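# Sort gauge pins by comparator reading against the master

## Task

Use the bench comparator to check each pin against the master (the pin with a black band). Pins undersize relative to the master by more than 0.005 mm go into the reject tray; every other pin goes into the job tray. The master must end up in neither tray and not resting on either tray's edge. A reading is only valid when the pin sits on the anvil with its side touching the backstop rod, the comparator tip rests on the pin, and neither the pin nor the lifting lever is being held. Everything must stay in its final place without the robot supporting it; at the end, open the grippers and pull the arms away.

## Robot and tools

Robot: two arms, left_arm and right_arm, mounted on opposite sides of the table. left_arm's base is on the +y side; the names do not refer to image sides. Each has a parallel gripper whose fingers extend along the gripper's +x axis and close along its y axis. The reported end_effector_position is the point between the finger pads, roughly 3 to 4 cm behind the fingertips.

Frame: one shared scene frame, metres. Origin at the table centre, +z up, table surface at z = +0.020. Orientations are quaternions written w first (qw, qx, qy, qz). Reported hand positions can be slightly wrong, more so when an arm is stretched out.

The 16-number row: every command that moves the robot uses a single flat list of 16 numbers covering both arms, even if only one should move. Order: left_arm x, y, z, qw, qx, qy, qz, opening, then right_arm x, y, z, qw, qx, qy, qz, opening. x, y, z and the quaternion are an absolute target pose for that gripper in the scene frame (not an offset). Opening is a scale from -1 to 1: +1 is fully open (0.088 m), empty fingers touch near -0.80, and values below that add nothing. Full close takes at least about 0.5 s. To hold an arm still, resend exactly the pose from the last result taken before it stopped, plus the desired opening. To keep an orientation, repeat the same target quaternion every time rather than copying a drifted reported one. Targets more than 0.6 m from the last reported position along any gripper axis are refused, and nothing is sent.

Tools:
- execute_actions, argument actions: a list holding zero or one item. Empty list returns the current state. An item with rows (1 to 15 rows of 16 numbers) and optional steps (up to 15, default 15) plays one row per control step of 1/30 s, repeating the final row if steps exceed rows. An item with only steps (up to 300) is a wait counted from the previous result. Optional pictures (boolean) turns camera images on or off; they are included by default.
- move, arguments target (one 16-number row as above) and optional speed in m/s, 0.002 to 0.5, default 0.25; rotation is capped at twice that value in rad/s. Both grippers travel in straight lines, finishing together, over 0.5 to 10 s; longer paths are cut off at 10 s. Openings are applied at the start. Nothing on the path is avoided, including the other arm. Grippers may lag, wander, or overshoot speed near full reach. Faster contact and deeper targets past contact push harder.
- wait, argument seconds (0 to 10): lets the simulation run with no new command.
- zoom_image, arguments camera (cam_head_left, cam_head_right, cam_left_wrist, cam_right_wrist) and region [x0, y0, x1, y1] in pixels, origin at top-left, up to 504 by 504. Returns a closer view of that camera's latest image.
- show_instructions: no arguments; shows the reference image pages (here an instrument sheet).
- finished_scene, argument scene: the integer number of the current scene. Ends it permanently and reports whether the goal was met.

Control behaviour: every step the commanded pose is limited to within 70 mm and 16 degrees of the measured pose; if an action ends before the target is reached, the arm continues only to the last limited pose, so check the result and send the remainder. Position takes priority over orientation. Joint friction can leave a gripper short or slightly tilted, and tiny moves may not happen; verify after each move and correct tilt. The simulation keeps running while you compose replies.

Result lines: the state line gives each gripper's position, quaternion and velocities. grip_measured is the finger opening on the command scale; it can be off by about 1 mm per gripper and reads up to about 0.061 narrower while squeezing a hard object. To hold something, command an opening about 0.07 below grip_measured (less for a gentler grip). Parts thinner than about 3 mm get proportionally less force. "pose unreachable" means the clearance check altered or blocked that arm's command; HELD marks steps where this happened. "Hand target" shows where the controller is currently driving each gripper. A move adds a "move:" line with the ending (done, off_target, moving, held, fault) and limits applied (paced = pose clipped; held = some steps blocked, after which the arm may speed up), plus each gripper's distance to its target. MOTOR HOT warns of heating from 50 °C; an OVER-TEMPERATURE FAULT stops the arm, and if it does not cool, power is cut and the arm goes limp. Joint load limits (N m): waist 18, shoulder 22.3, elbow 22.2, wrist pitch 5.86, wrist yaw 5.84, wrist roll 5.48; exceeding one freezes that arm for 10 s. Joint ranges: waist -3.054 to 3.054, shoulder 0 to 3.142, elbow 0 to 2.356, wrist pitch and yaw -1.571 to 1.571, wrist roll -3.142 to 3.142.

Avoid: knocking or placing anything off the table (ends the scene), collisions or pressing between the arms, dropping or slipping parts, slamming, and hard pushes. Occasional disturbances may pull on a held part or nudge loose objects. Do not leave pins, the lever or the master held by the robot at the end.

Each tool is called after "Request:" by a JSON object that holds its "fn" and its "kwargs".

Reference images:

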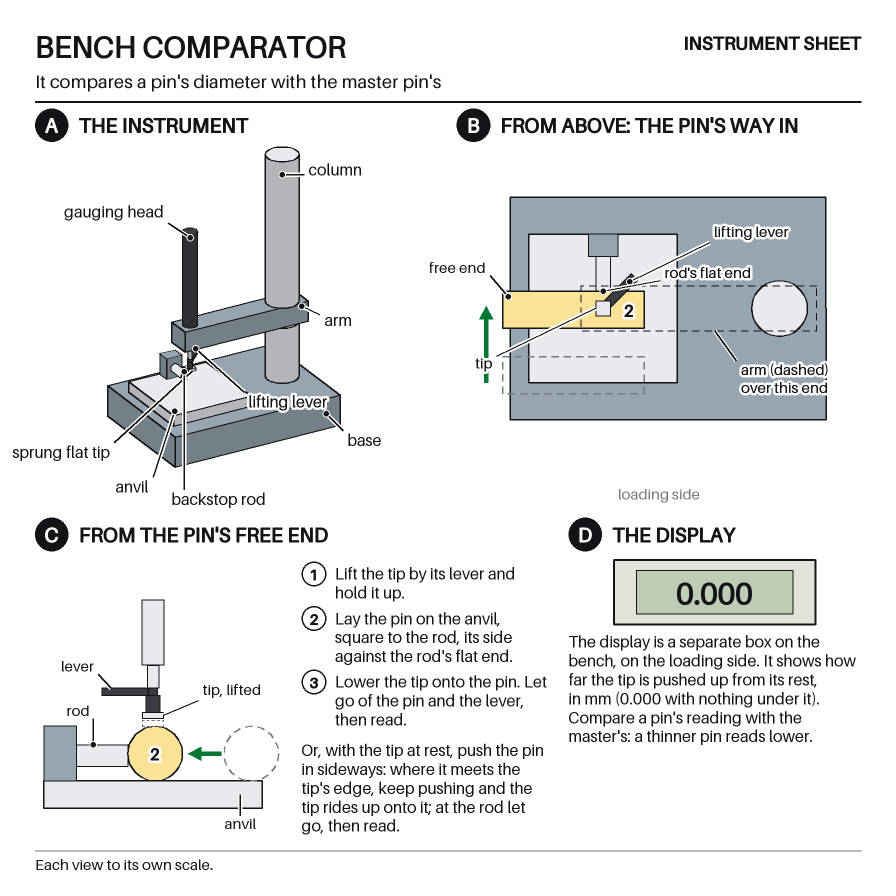

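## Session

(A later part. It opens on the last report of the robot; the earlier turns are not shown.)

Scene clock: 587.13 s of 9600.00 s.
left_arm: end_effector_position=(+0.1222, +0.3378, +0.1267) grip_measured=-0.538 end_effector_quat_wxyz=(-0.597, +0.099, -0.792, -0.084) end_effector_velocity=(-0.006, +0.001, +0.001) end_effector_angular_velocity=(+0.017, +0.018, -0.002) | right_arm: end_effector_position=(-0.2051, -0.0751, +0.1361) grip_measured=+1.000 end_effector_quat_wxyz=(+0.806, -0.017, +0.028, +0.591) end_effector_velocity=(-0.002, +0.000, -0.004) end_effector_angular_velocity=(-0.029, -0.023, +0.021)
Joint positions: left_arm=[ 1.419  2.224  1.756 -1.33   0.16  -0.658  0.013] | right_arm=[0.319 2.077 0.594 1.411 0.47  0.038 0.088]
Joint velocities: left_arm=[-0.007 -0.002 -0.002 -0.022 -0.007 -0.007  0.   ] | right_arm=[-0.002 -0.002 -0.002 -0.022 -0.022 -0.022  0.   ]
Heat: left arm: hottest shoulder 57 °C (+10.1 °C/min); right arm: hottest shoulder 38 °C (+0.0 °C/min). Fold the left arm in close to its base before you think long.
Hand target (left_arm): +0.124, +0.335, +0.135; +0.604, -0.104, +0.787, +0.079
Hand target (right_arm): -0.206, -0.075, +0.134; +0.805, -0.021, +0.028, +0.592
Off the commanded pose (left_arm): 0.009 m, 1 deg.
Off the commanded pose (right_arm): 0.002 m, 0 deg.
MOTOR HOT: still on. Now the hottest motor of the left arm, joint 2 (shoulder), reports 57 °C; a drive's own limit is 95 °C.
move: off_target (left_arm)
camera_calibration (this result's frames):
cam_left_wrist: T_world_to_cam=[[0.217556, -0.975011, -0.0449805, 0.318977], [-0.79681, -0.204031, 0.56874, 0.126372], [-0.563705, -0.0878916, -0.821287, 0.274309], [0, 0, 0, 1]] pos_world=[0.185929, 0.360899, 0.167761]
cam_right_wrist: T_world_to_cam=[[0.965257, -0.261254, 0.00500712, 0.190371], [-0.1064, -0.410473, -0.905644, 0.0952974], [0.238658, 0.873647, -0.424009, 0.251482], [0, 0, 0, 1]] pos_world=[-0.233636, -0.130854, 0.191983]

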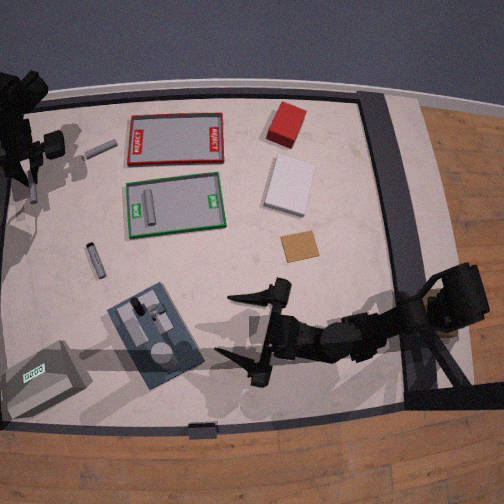

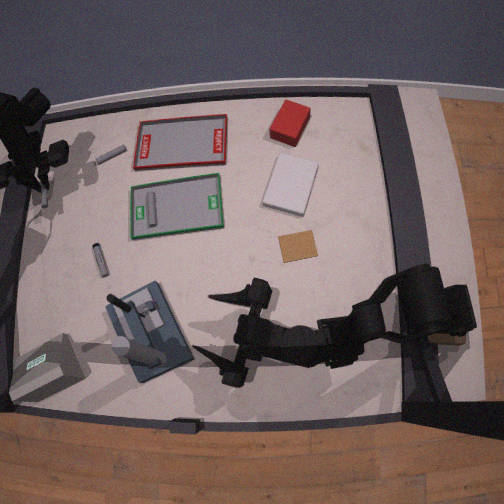

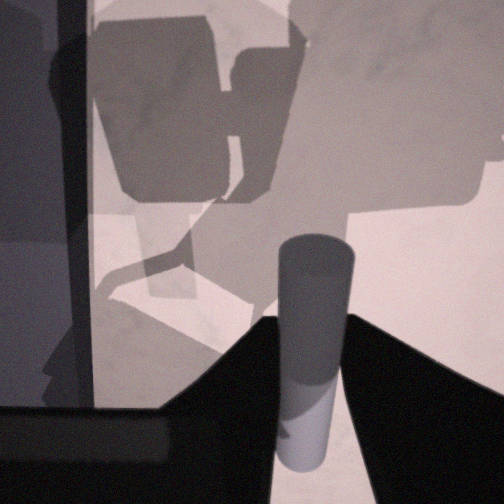

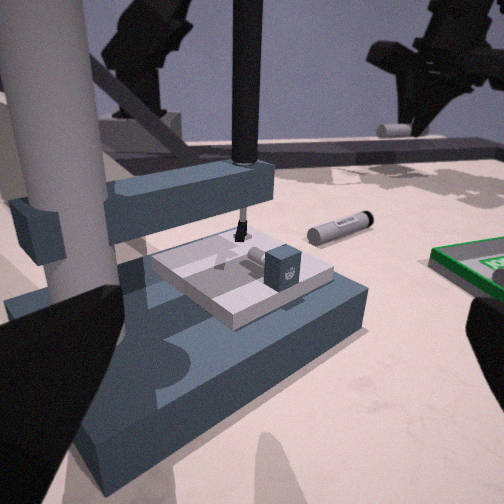

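Pin B held. Run the same comparator sequence.

Request:
{"fn": "move", "kwargs": {"target": [-0.140, 0.170, 0.135, 0.5932, -0.1785, 0.7730, 0.1369, -0.62, -0.206, -0.075, 0.134, 0.8054, -0.0207, 0.0281, 0.5916, 1.0], "speed": 0.15}}

Request:
{"fn": "move", "kwargs": {"target": [-0.1394, 0.1215, 0.113, 0.5932, -0.1785, 0.7730, 0.1369, -0.62, -0.206, -0.075, 0.134, 0.8054, -0.0207, 0.0281, 0.5916, 1.0], "speed": 0.04}}

Request:
{"fn": "move", "kwargs": {"target": [-0.1375, 0.1175, 0.1065, 0.5932, -0.1785, 0.7730, 0.1369, -0.62, -0.206, -0.075, 0.134, 0.8054, -0.0207, 0.0281, 0.5916, 1.0], "speed": 0.01}}

Request:
{"fn": "zoom_image", "kwargs": {"camera": "cam_right_wrist", "region": [150, 150, 330, 330]}}

Scene clock: 595.47 s of 9600.00 s.
left_arm: end_effector_position=(-0.1393, +0.1725, +0.1312) grip_measured=-0.538 end_effector_quat_wxyz=(-0.592, +0.175, -0.774, -0.141) end_effector_velocity=(-0.001, +0.002, -0.000) end_effector_angular_velocity=(+0.014, -0.002, +0.019) | right_arm: end_effector_position=(-0.2051, -0.0751, +0.1361) grip_measured=+1.000 end_effector_quat_wxyz=(+0.806, -0.017, +0.028, +0.591) end_effector_velocity=(+0.000, -0.002, -0.006) end_effector_angular_velocity=(-0.033, -0.025, +0.006)
Joint positions: left_arm=[ 0.59   1.898  1.29  -0.94   0.261 -1.702  0.013] | right_arm=[0.319 2.077 0.594 1.411 0.47  0.038 0.088]
Joint velocities: left_arm=[-0.002 -0.002 -0.002 -0.007 -0.007 -0.022  0.   ] | right_arm=[-0.002 -0.002 -0.007 -0.022 -0.007 -0.022  0.   ]
Heat: left arm: hottest shoulder 57 °C (+7.0 °C/min); right arm: hottest shoulder 38 °C (+0.0 °C/min). Fold the left arm in close to its base before you think long.
Hand target (left_arm): -0.139, +0.169, +0.135; +0.593, -0.180, +0.773, +0.136
Hand target (right_arm): -0.206, -0.075, +0.134; +0.805, -0.021, +0.028, +0.592
Off the commanded pose (left_arm): 0.005 m, 1 deg.
Off the commanded pose (right_arm): 0.002 m, 0 deg.
MOTOR HOT: still on. Now the hottest motor of the left arm, joint 2 (shoulder), reports 57 °C; a drive's own limit is 95 °C.
After step 90, 2.80 s passed at rest.
move: done
camera_calibration (this result's frames):
cam_left_wrist: T_world_to_cam=[[0.401741, -0.914826, -0.0411931, 0.229658], [-0.751768, -0.355154, 0.555617, -0.0841701], [-0.522923, -0.192247, -0.830417, 0.140912], [0, 0, 0, 1]] pos_world=[-0.0818536, 0.207294, 0.173242]
cam_right_wrist: T_world_to_cam=[[0.965257, -0.261254, 0.00500712, 0.190371], [-0.1064, -0.410473, -0.905644, 0.0952974], [0.238658, 0.873647, -0.424009, 0.251482], [0, 0, 0, 1]] pos_world=[-0.233636, -0.130854, 0.191983]

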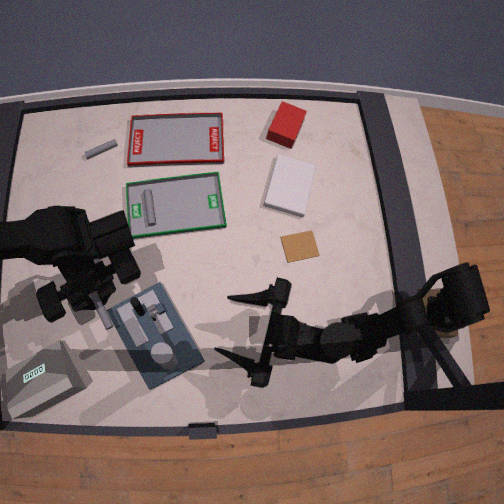

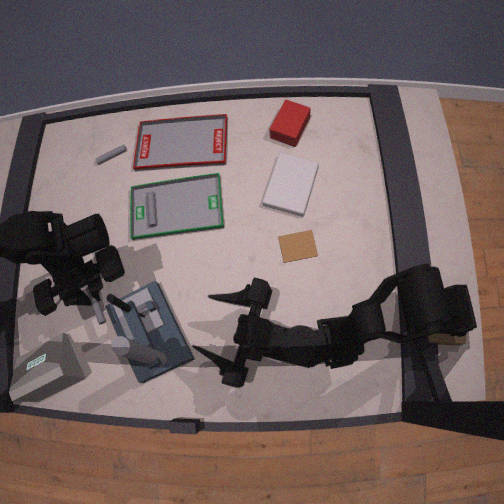

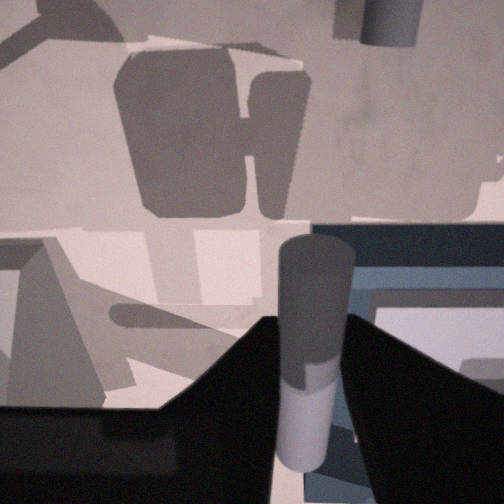

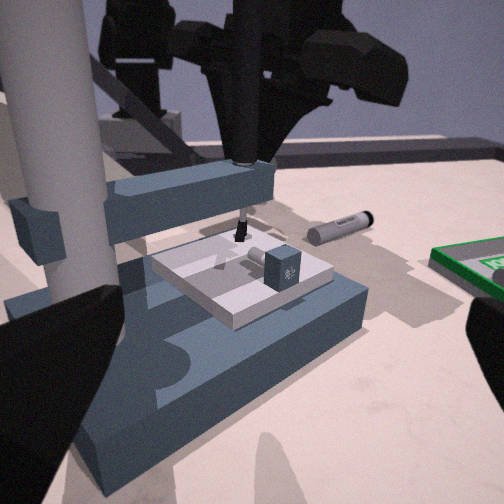

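Scene clock: 597.17 s of 9600.00 s.
left_arm: end_effector_position=(-0.1394, +0.1254, +0.1145) grip_measured=-0.538 end_effector_quat_wxyz=(-0.593, +0.177, -0.773, -0.137) end_effector_velocity=(+0.004, -0.004, +0.001) end_effector_angular_velocity=(-0.008, -0.025, +0.006) | right_arm: end_effector_position=(-0.2051, -0.0751, +0.1361) grip_measured=+1.000 end_effector_quat_wxyz=(+0.806, -0.017, +0.028, +0.591) end_effector_velocity=(+0.000, -0.000, +0.004) end_effector_angular_velocity=(+0.010, -0.004, +0.005)
Joint positions: left_arm=[ 0.55   2.07   1.469 -0.927  0.258 -1.742  0.013] | right_arm=[0.319 2.077 0.594 1.411 0.47  0.038 0.088]
Joint velocities: left_arm=[-0.002  0.002  0.012  0.007 -0.022 -0.007 -0.   ] | right_arm=[-0.002 -0.007 -0.002  0.007 -0.007 -0.007  0.   ]
Heat: left arm: hottest shoulder 57 °C (+7.1 °C/min); right arm: hottest shoulder 38 °C (+0.0 °C/min). Fold the left arm in close to its base before you think long.
Hand target (left_arm): -0.139, +0.121, +0.113; +0.593, -0.179, +0.773, +0.136
Hand target (right_arm): -0.206, -0.075, +0.134; +0.805, -0.021, +0.028, +0.592
Off the commanded pose (left_arm): 0.004 m, 0 deg.
Off the commanded pose (right_arm): 0.002 m, 0 deg.
MOTOR HOT: still on. Now the hottest motor of the left arm, joint 2 (shoulder), reports 57 °C; a drive's own limit is 95 °C.
move: done
camera_calibration (this result's frames):
cam_left_wrist: T_world_to_cam=[[0.400704, -0.915663, -0.0315889, 0.184767], [-0.754369, -0.349295, 0.555806, -0.09289], [-0.519964, -0.198884, -0.830712, 0.11918], [0, 0, 0, 1]] pos_world=[-0.0821413, 0.160441, 0.156469]
cam_right_wrist: T_world_to_cam=[[0.965257, -0.261254, 0.00500712, 0.190371], [-0.1064, -0.410473, -0.905644, 0.0952974], [0.238658, 0.873647, -0.424009, 0.251482], [0, 0, 0, 1]] pos_world=[-0.233636, -0.130854, 0.191983]

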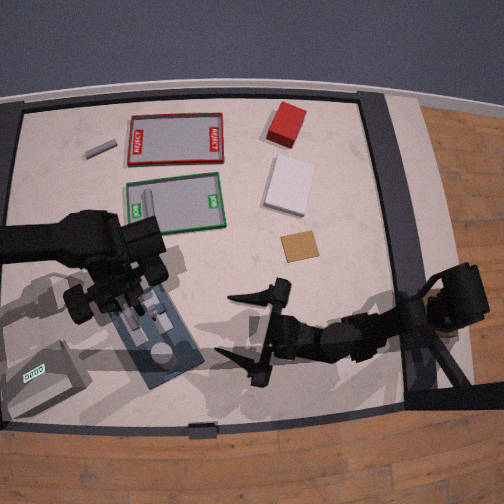

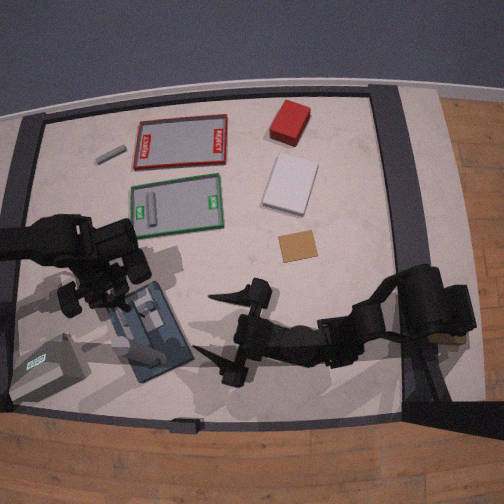

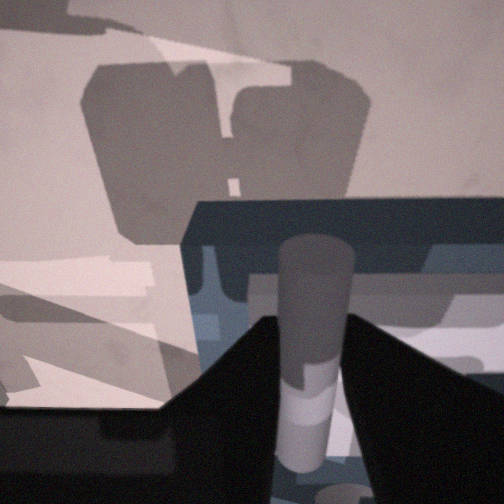

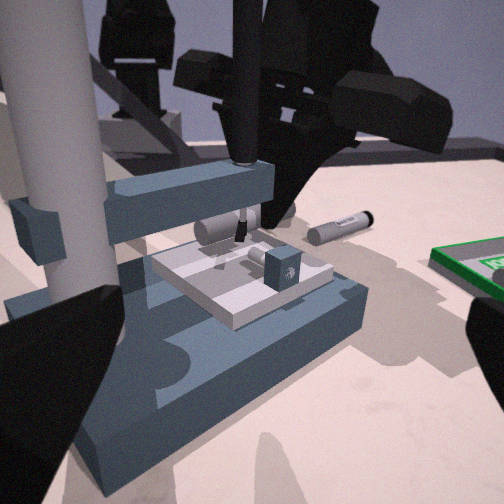

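Scene clock: 598.53 s of 9600.00 s.
left_arm: end_effector_position=(-0.1383, +0.1214, +0.1089) grip_measured=-0.538 end_effector_quat_wxyz=(-0.593, +0.177, -0.773, -0.137) end_effector_velocity=(+0.001, -0.002, -0.001) end_effector_angular_velocity=(-0.003, -0.008, +0.005) | right_arm: end_effector_position=(-0.2051, -0.0751, +0.1361) grip_measured=+1.000 end_effector_quat_wxyz=(+0.806, -0.017, +0.028, +0.591) end_effector_velocity=(+0.000, +0.001, +0.002) end_effector_angular_velocity=(+0.000, -0.018, +0.016)
Joint positions: left_arm=[ 0.55   2.093  1.481 -0.916  0.258 -1.742  0.013] | right_arm=[0.319 2.077 0.594 1.411 0.47  0.038 0.088]
Joint velocities: left_arm=[-0.002  0.002  0.002  0.007 -0.007 -0.007 -0.   ] | right_arm=[-0.007 -0.002 -0.002  0.007 -0.022 -0.022  0.   ]
Heat: left arm: hottest shoulder 56 °C (+6.0 °C/min); right arm: hottest shoulder 38 °C (+0.0 °C/min). Fold the left arm in close to its base before you think long.
Hand target (left_arm): -0.138, +0.118, +0.107; +0.593, -0.179, +0.773, +0.137
Hand target (right_arm): -0.206, -0.075, +0.134; +0.805, -0.021, +0.028, +0.592
Off the commanded pose (left_arm): 0.005 m, 0 deg.
Off the commanded pose (right_arm): 0.002 m, 0 deg.
MOTOR HOT: still on. Now the hottest motor of the left arm, joint 2 (shoulder), reports 56 °C; a drive's own limit is 95 °C.
move: done
camera_calibration (this result's frames):
cam_left_wrist: T_world_to_cam=[[0.400701, -0.915651, -0.0319672, 0.180477], [-0.754309, -0.349498, 0.555759, -0.0902677], [-0.520054, -0.19858, -0.830728, 0.114328], [0, 0, 0, 1]] pos_world=[-0.0809504, 0.156409, 0.150912]
cam_right_wrist: T_world_to_cam=[[0.965257, -0.261254, 0.00500712, 0.190371], [-0.1064, -0.410473, -0.905644, 0.0952974], [0.238658, 0.873647, -0.424009, 0.251482], [0, 0, 0, 1]] pos_world=[-0.233636, -0.130854, 0.191983]

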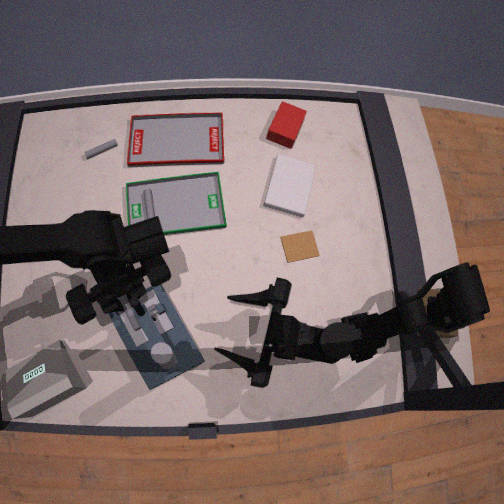

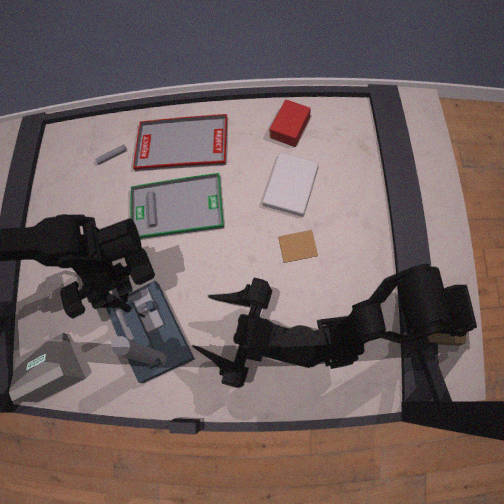

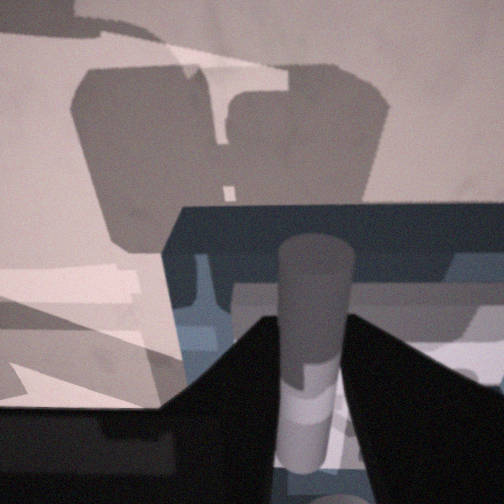

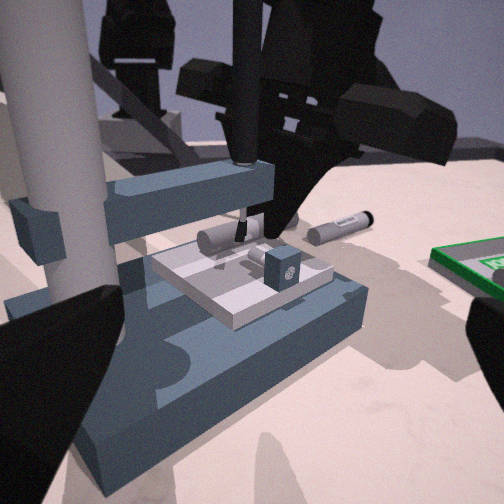

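Region (150, 150, 330, 330) of cam_right_wrist's 504x504 image, scaled by 2.800, with more detail than that image has.

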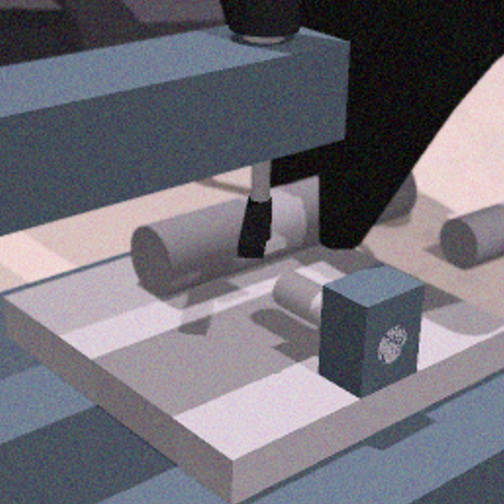

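Request:
{"fn": "move", "kwargs": {"target": [-0.1335, 0.109, 0.1052, 0.5932, -0.1785, 0.7730, 0.1369, -0.62, -0.206, -0.075, 0.134, 0.8054, -0.0207, 0.0281, 0.5916, 1.0], "speed": 0.01}}

Request:
{"fn": "move", "kwargs": {"target": [-0.1345, 0.110, 0.1065, 0.5932, -0.1785, 0.7730, 0.1369, -0.40, -0.206, -0.075, 0.134, 0.8054, -0.0207, 0.0281, 0.5916, 1.0], "speed": 0.01}}

Request:
{"fn": "move", "kwargs": {"target": [-0.1345, 0.110, 0.1065, 0.5932, -0.1785, 0.7730, 0.1369, -0.60, -0.206, -0.075, 0.134, 0.8054, -0.0207, 0.0281, 0.5916, 1.0], "speed": 0.01}}

Request:
{"fn": "move", "kwargs": {"target": [-0.1292, 0.0998, 0.1058, 0.5932, -0.1785, 0.7730, 0.1369, -0.60, -0.206, -0.075, 0.134, 0.8054, -0.0207, 0.0281, 0.5916, 1.0], "speed": 0.008}}

Scene clock: 604.80 s of 9600.00 s.
left_arm: end_effector_position=(-0.1351, +0.1107, +0.1091) grip_measured=-0.538 end_effector_quat_wxyz=(-0.593, +0.180, -0.773, -0.134) end_effector_velocity=(+0.002, +0.001, -0.001) end_effector_angular_velocity=(+0.014, -0.002, +0.024) | right_arm: end_effector_position=(-0.2051, -0.0751, +0.1361) grip_measured=+1.000 end_effector_quat_wxyz=(+0.806, -0.017, +0.028, +0.591) end_effector_velocity=(-0.002, +0.000, -0.000) end_effector_angular_velocity=(+0.004, +0.009, +0.019)
Joint positions: left_arm=[ 0.55   2.126  1.533 -0.926  0.258 -1.742  0.013] | right_arm=[0.319 2.077 0.594 1.411 0.47  0.038 0.088]
Joint velocities: left_arm=[ 0.002  0.002  0.002 -0.007 -0.007 -0.022 -0.   ] | right_arm=[-0.002  0.002 -0.002  0.007 -0.022  0.007  0.   ]
Heat: left arm: hottest shoulder 54 °C (+2.0 °C/min); right arm: hottest shoulder 38 °C (+0.0 °C/min). Fold the left arm in close to its base before you think long.
Hand target (left_arm): -0.134, +0.109, +0.105; +0.593, -0.179, +0.773, +0.137
Hand target (right_arm): -0.206, -0.075, +0.134; +0.805, -0.021, +0.028, +0.592
Off the commanded pose (left_arm): 0.005 m, 0 deg.
Off the commanded pose (right_arm): 0.002 m, 0 deg.
MOTOR HOT: still on. Now the hottest motor of the left arm, joint 2 (shoulder), reports 54 °C; a drive's own limit is 95 °C.
After step 90, 1.67 s passed at rest.
move: done
camera_calibration (this result's frames):
cam_left_wrist: T_world_to_cam=[[0.400772, -0.915892, -0.022887, 0.168531], [-0.755752, -0.344614, 0.556849, -0.0925505], [-0.5179, -0.205873, -0.830298, 0.115021], [0, 0, 0, 1]] pos_world=[-0.0779183, 0.146142, 0.150895]
cam_right_wrist: T_world_to_cam=[[0.965257, -0.261254, 0.00500712, 0.190371], [-0.1064, -0.410473, -0.905644, 0.0952974], [0.238658, 0.873647, -0.424009, 0.251482], [0, 0, 0, 1]] pos_world=[-0.233636, -0.130854, 0.191983]

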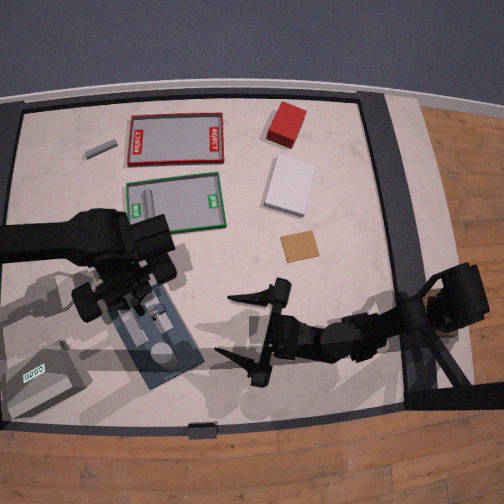

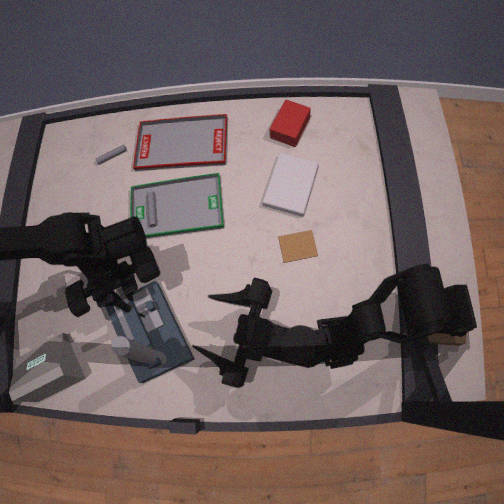

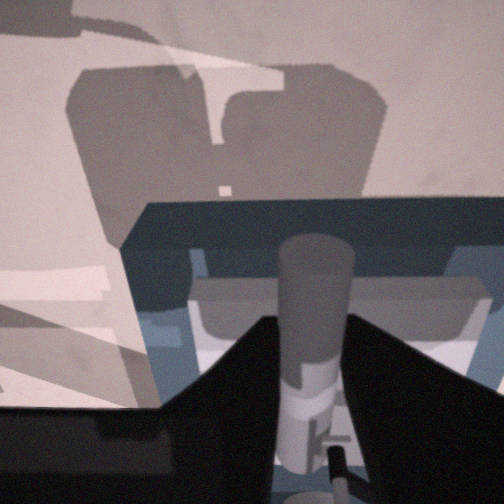

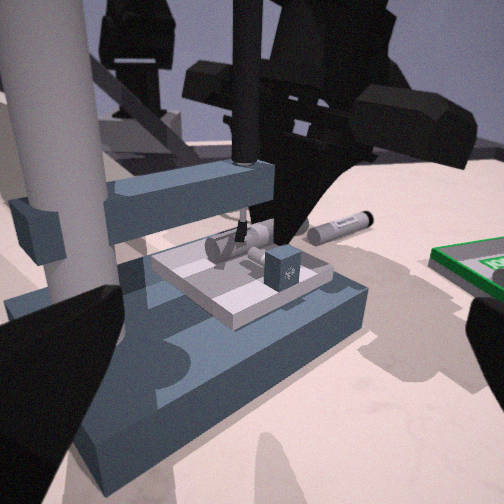

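Scene clock: 605.50 s of 9600.00 s.
left_arm: end_effector_position=(-0.1351, +0.1107, +0.1091) grip_measured=-0.403 end_effector_quat_wxyz=(-0.593, +0.180, -0.773, -0.134) end_effector_velocity=(-0.002, +0.005, -0.002) end_effector_angular_velocity=(+0.033, +0.003, +0.019) | right_arm: end_effector_position=(-0.2051, -0.0751, +0.1361) grip_measured=+1.000 end_effector_quat_wxyz=(+0.806, -0.017, +0.028, +0.591) end_effector_velocity=(+0.000, -0.000, -0.001) end_effector_angular_velocity=(-0.010, -0.008, +0.005)
Joint positions: left_arm=[ 0.55   2.126  1.533 -0.926  0.258 -1.742  0.019] | right_arm=[0.319 2.077 0.594 1.411 0.47  0.038 0.088]
Joint velocities: left_arm=[-0.002  0.002 -0.002 -0.022 -0.007 -0.022  0.   ] | right_arm=[-0.002 -0.002 -0.002 -0.007 -0.007 -0.007  0.   ]
Heat: left arm: hottest shoulder 54 °C (+2.0 °C/min); right arm: hottest shoulder 38 °C (+0.0 °C/min). Fold the left arm in close to its base before you think long.
Hand target (left_arm): -0.134, +0.110, +0.107; +0.593, -0.179, +0.773, +0.137
Hand target (right_arm): -0.206, -0.075, +0.134; +0.805, -0.021, +0.028, +0.592
Off the commanded pose (left_arm): 0.003 m, 0 deg.
Off the commanded pose (right_arm): 0.002 m, 0 deg.
MOTOR HOT: still on. Now the hottest motor of the left arm, joint 2 (shoulder), reports 54 °C; a drive's own limit is 95 °C.
move: done
camera_calibration (this result's frames):
cam_left_wrist: T_world_to_cam=[[0.400772, -0.915892, -0.022887, 0.168531], [-0.755752, -0.344614, 0.556849, -0.0925505], [-0.5179, -0.205873, -0.830298, 0.115021], [0, 0, 0, 1]] pos_world=[-0.0779183, 0.146142, 0.150895]
cam_right_wrist: T_world_to_cam=[[0.965257, -0.261254, 0.00500712, 0.190371], [-0.1064, -0.410473, -0.905644, 0.0952974], [0.238658, 0.873647, -0.424009, 0.251482], [0, 0, 0, 1]] pos_world=[-0.233636, -0.130854, 0.191983]

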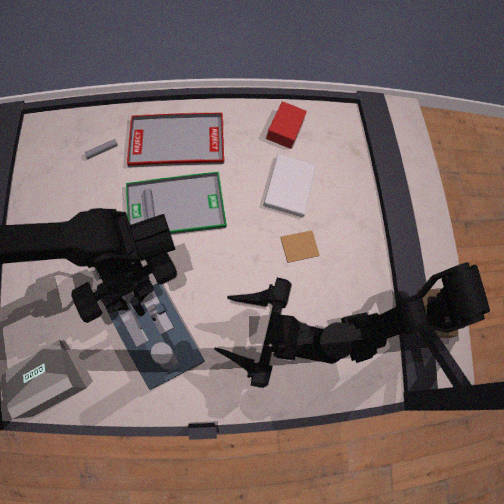

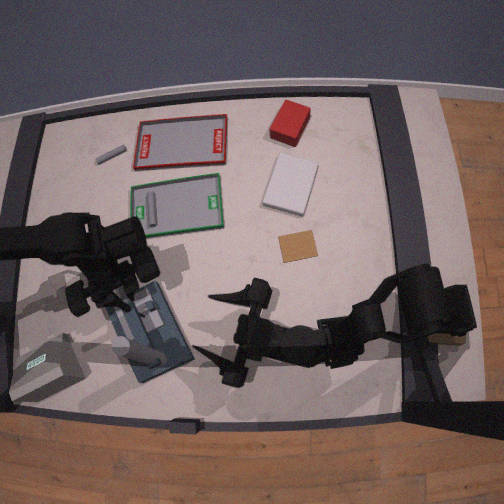

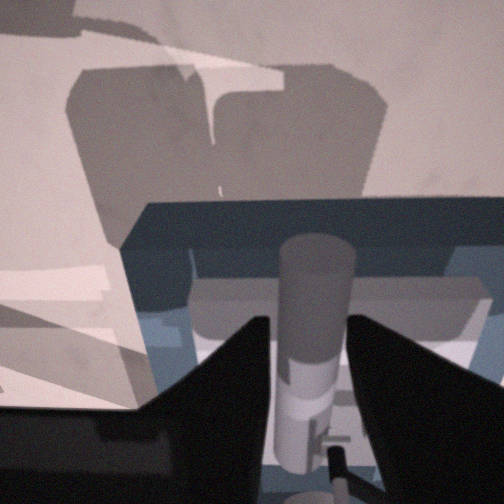

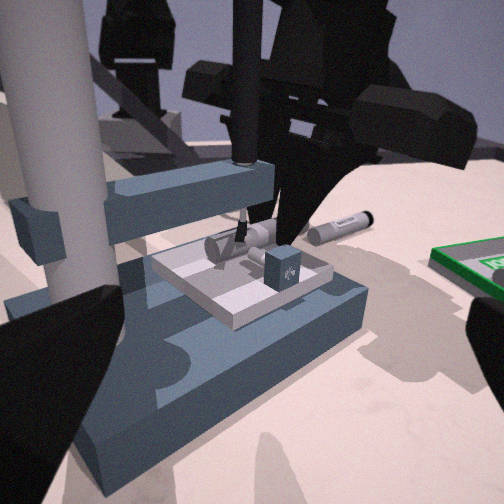

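Scene clock: 606.20 s of 9600.00 s.
left_arm: end_effector_position=(-0.1351, +0.1107, +0.1091) grip_measured=-0.535 end_effector_quat_wxyz=(-0.593, +0.180, -0.773, -0.134) end_effector_velocity=(-0.001, +0.002, -0.000) end_effector_angular_velocity=(+0.007, -0.006, -0.009) | right_arm: end_effector_position=(-0.2051, -0.0751, +0.1361) grip_measured=+1.000 end_effector_quat_wxyz=(+0.806, -0.017, +0.028, +0.591) end_effector_velocity=(+0.004, +0.000, +0.003) end_effector_angular_velocity=(+0.010, -0.005, -0.014)
Joint positions: left_arm=[ 0.55   2.126  1.533 -0.926  0.258 -1.742  0.013] | right_arm=[0.319 2.077 0.594 1.411 0.47  0.038 0.088]
Joint velocities: left_arm=[-0.002 -0.002 -0.002 -0.007 -0.007  0.007 -0.   ] | right_arm=[-0.007 -0.002  0.002  0.007  0.007 -0.007  0.   ]
Heat: left arm: hottest shoulder 54 °C (+1.0 °C/min); right arm: hottest shoulder 38 °C (+0.0 °C/min). Fold the left arm in close to its base before you think long.
Hand target (left_arm): -0.134, +0.110, +0.107; +0.593, -0.179, +0.773, +0.137
Hand target (right_arm): -0.206, -0.075, +0.134; +0.805, -0.021, +0.028, +0.592
Off the commanded pose (left_arm): 0.003 m, 0 deg.
Off the commanded pose (right_arm): 0.002 m, 0 deg.
MOTOR HOT: still on. Now the hottest motor of the left arm, joint 2 (shoulder), reports 54 °C; a drive's own limit is 95 °C.
move: done
camera_calibration (this result's frames):
cam_left_wrist: T_world_to_cam=[[0.400772, -0.915892, -0.022887, 0.168531], [-0.755752, -0.344614, 0.556849, -0.0925505], [-0.5179, -0.205873, -0.830298, 0.115021], [0, 0, 0, 1]] pos_world=[-0.0779183, 0.146142, 0.150895]
cam_right_wrist: T_world_to_cam=[[0.965257, -0.261254, 0.00500712, 0.190371], [-0.1064, -0.410473, -0.905644, 0.0952974], [0.238658, 0.873647, -0.424009, 0.251482], [0, 0, 0, 1]] pos_world=[-0.233636, -0.130854, 0.191983]

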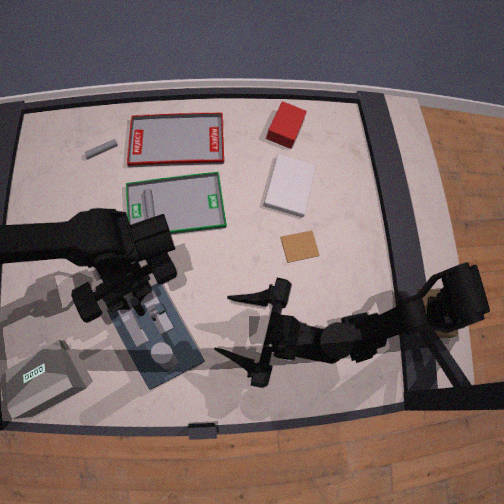

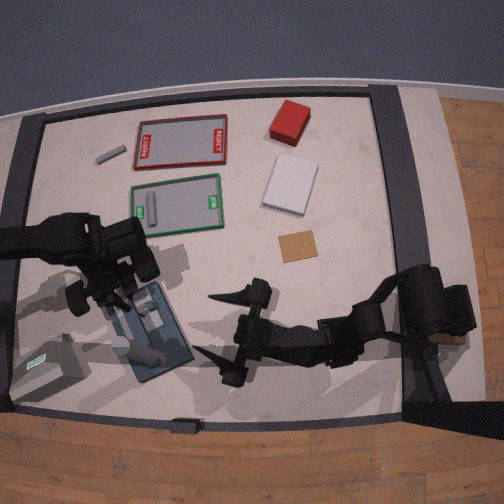

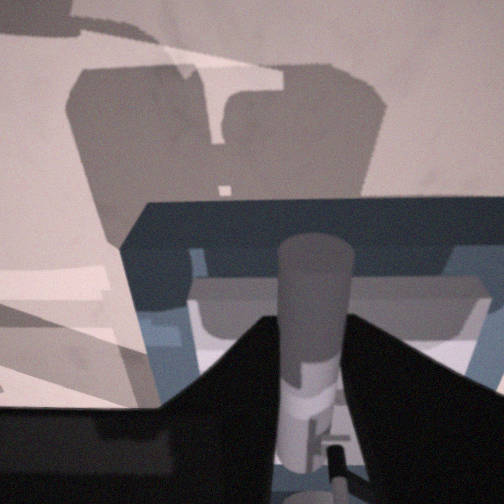

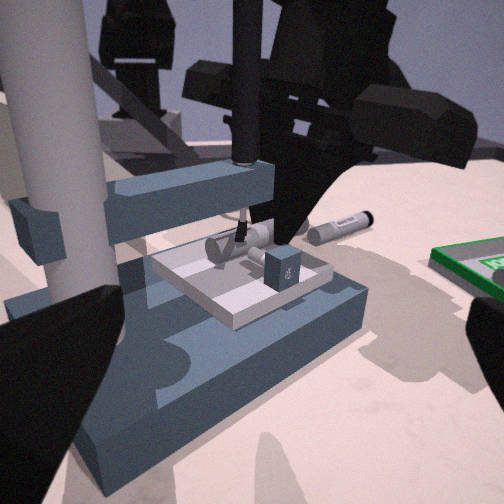

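Scene clock: 608.03 s of 9600.00 s.
left_arm: end_effector_position=(-0.1315, +0.1020, +0.1098) grip_measured=-0.535 end_effector_quat_wxyz=(-0.593, +0.180, -0.773, -0.135) end_effector_velocity=(+0.001, -0.003, +0.001) end_effector_angular_velocity=(-0.011, -0.011, -0.009) | right_arm: end_effector_position=(-0.2051, -0.0751, +0.1361) grip_measured=+1.000 end_effector_quat_wxyz=(+0.806, -0.017, +0.028, +0.591) end_effector_velocity=(-0.002, +0.000, +0.001) end_effector_angular_velocity=(-0.005, -0.006, +0.020)
Joint positions: left_arm=[ 0.553  2.162  1.593 -0.954  0.258 -1.741  0.013] | right_arm=[0.319 2.077 0.594 1.411 0.47  0.038 0.088]
Joint velocities: left_arm=[-0.002  0.002  0.007  0.007 -0.007  0.007 -0.   ] | right_arm=[-0.002 -0.007 -0.002 -0.007 -0.022 -0.007  0.   ]
Heat: left arm: hottest shoulder 54 °C (+0.0 °C/min); right arm: hottest shoulder 38 °C (+0.0 °C/min). Fold the left arm in close to its base before you think long.
Hand target (left_arm): -0.129, +0.100, +0.106; +0.593, -0.179, +0.773, +0.137
Hand target (right_arm): -0.206, -0.075, +0.134; +0.805, -0.021, +0.028, +0.592
Off the commanded pose (left_arm): 0.005 m, 0 deg.
Off the commanded pose (right_arm): 0.002 m, 0 deg.
MOTOR HOT: still on. Now the hottest motor of the left arm, joint 2 (shoulder), reports 54 °C; a drive's own limit is 95 °C.
move: done
camera_calibration (this result's frames):
cam_left_wrist: T_world_to_cam=[[0.401838, -0.915352, -0.0256173, 0.159495], [-0.754935, -0.346989, 0.556481, -0.092908], [-0.518265, -0.204276, -0.830465, 0.115531], [0, 0, 0, 1]] pos_world=[-0.0743548, 0.137356, 0.151732]
cam_right_wrist: T_world_to_cam=[[0.965257, -0.261254, 0.00500712, 0.190371], [-0.1064, -0.410473, -0.905644, 0.0952974], [0.238658, 0.873647, -0.424009, 0.251482], [0, 0, 0, 1]] pos_world=[-0.233636, -0.130854, 0.191983]

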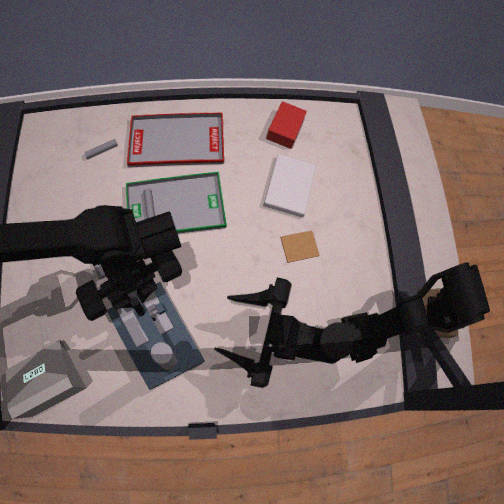

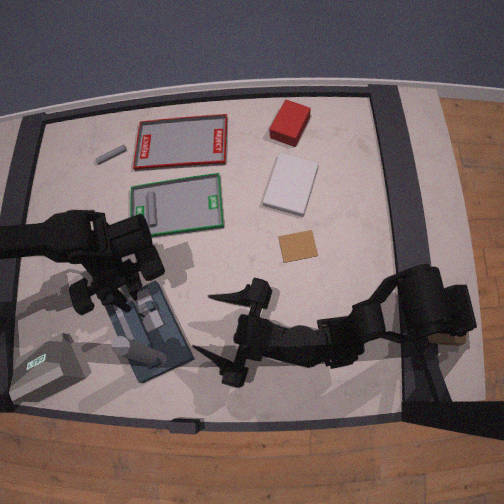

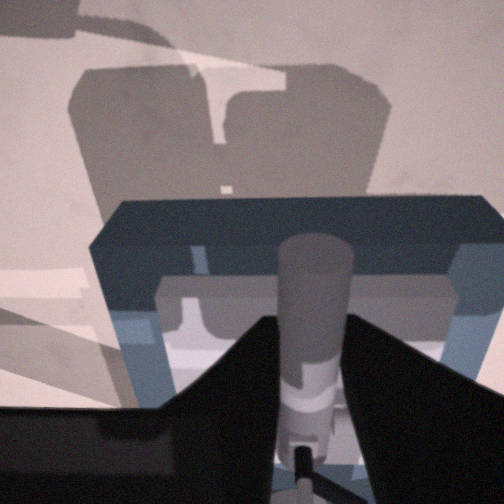

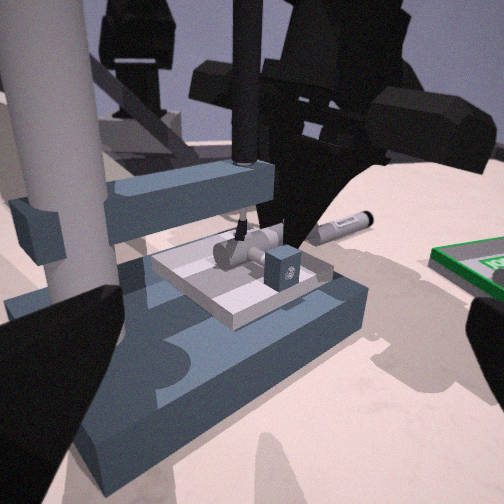

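Request:
{"fn": "move", "kwargs": {"target": [-0.1305, 0.1010, 0.1075, 0.5932, -0.1785, 0.7730, 0.1369, -0.15, -0.206, -0.075, 0.134, 0.8054, -0.0207, 0.0281, 0.5916, 1.0], "speed": 0.008}}

Request:
{"fn": "zoom_image", "kwargs": {"camera": "cam_head_left", "region": [10, 350, 60, 400]}}

Request:
{"fn": "zoom_image", "kwargs": {"camera": "cam_left_wrist", "region": [240, 380, 400, 504]}}

Scene clock: 613.67 s of 9600.00 s.
left_arm: end_effector_position=(-0.1315, +0.1019, +0.1099) grip_measured=-0.153 end_effector_quat_wxyz=(-0.593, +0.180, -0.773, -0.135) end_effector_velocity=(-0.001, +0.005, -0.000) end_effector_angular_velocity=(+0.021, -0.002, -0.009) | right_arm: end_effector_position=(-0.2051, -0.0751, +0.1361) grip_measured=+1.000 end_effector_quat_wxyz=(+0.806, -0.017, +0.028, +0.591) end_effector_velocity=(-0.002, -0.001, -0.003) end_effector_angular_velocity=(-0.006, +0.020, +0.018)
Joint positions: left_arm=[ 0.553  2.162  1.594 -0.954  0.258 -1.741  0.032] | right_arm=[0.319 2.077 0.594 1.411 0.47  0.038 0.088]
Joint velocities: left_arm=[-0.002 -0.002 -0.002 -0.022 -0.007  0.007  0.   ] | right_arm=[-0.002 -0.002 -0.007 -0.007 -0.022  0.022  0.   ]
Heat: left arm: hottest shoulder 53 °C (-4.0 °C/min); right arm: hottest shoulder 38 °C (+0.0 °C/min). Fold the left arm in close to its base before you think long.
Hand target (left_arm): -0.131, +0.101, +0.108; +0.593, -0.179, +0.773, +0.137
Hand target (right_arm): -0.206, -0.075, +0.134; +0.805, -0.021, +0.028, +0.592
Off the commanded pose (left_arm): 0.003 m, 0 deg.
Off the commanded pose (right_arm): 0.002 m, 0 deg.
MOTOR HOT: still on. Now the hottest motor of the left arm, joint 2 (shoulder), reports 53 °C; a drive's own limit is 95 °C.
After step 90, 1.90 s passed at rest.
move: done
camera_calibration (this result's frames):
cam_left_wrist: T_world_to_cam=[[0.401838, -0.915352, -0.0256173, 0.159382], [-0.754935, -0.346989, 0.556481, -0.0929408], [-0.518265, -0.204276, -0.830465, 0.115555], [0, 0, 0, 1]] pos_world=[-0.0743221, 0.137247, 0.151767]
cam_right_wrist: T_world_to_cam=[[0.965257, -0.261254, 0.00500712, 0.190371], [-0.1064, -0.410473, -0.905644, 0.0952974], [0.238658, 0.873647, -0.424009, 0.251482], [0, 0, 0, 1]] pos_world=[-0.233636, -0.130854, 0.191983]

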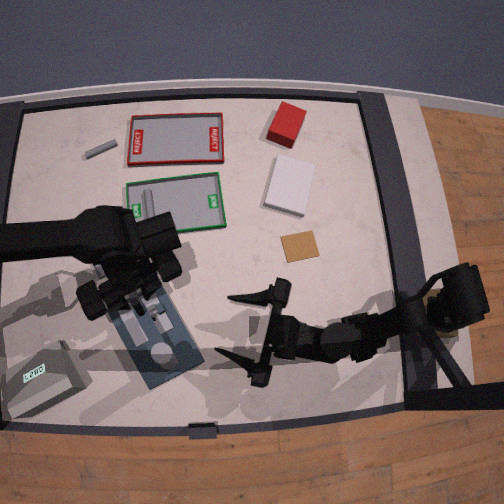

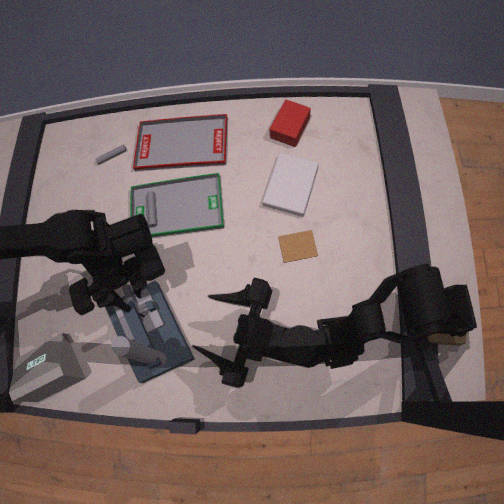

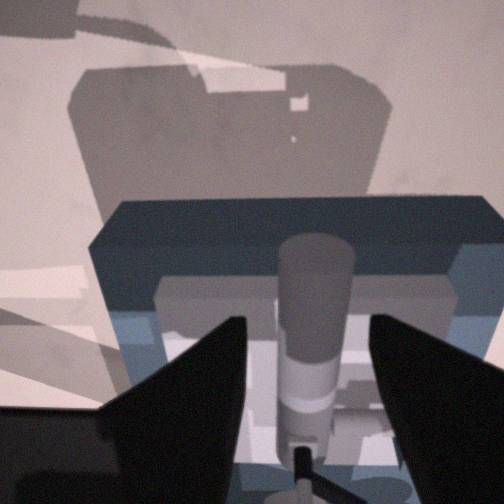

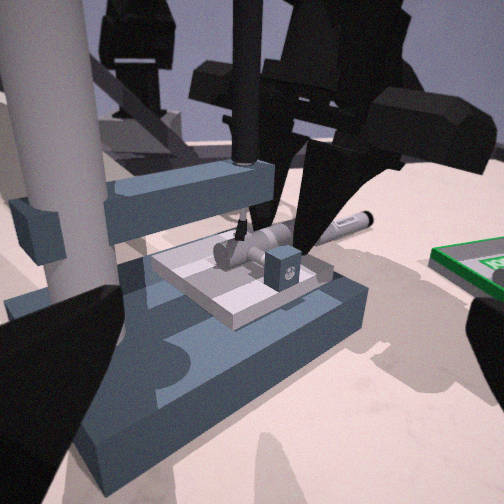

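Region (10, 350, 60, 400) of cam_head_left's 504x504 image, scaled by 10.080, with more detail than that image has.

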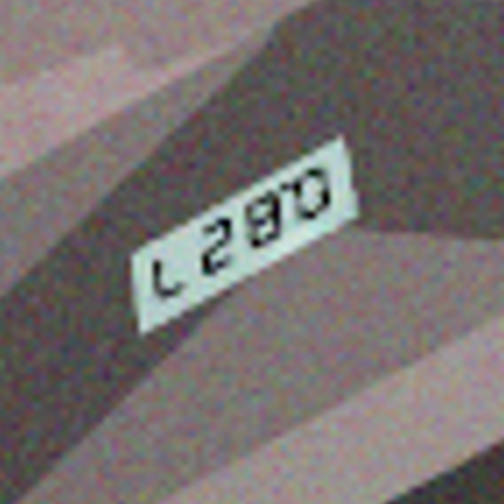

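Region (240, 380, 400, 504) of cam_left_wrist's 504x504 image, scaled by 3.150, with more detail than that image has; it fills the top 391 rows of this view, and the rest is white.

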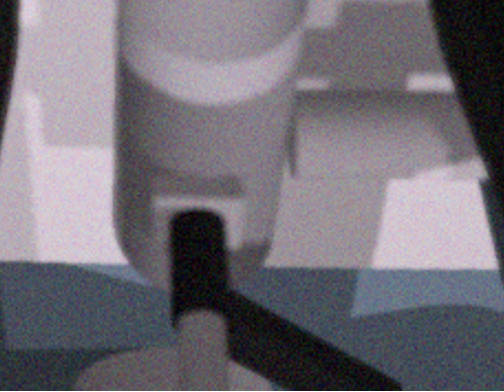

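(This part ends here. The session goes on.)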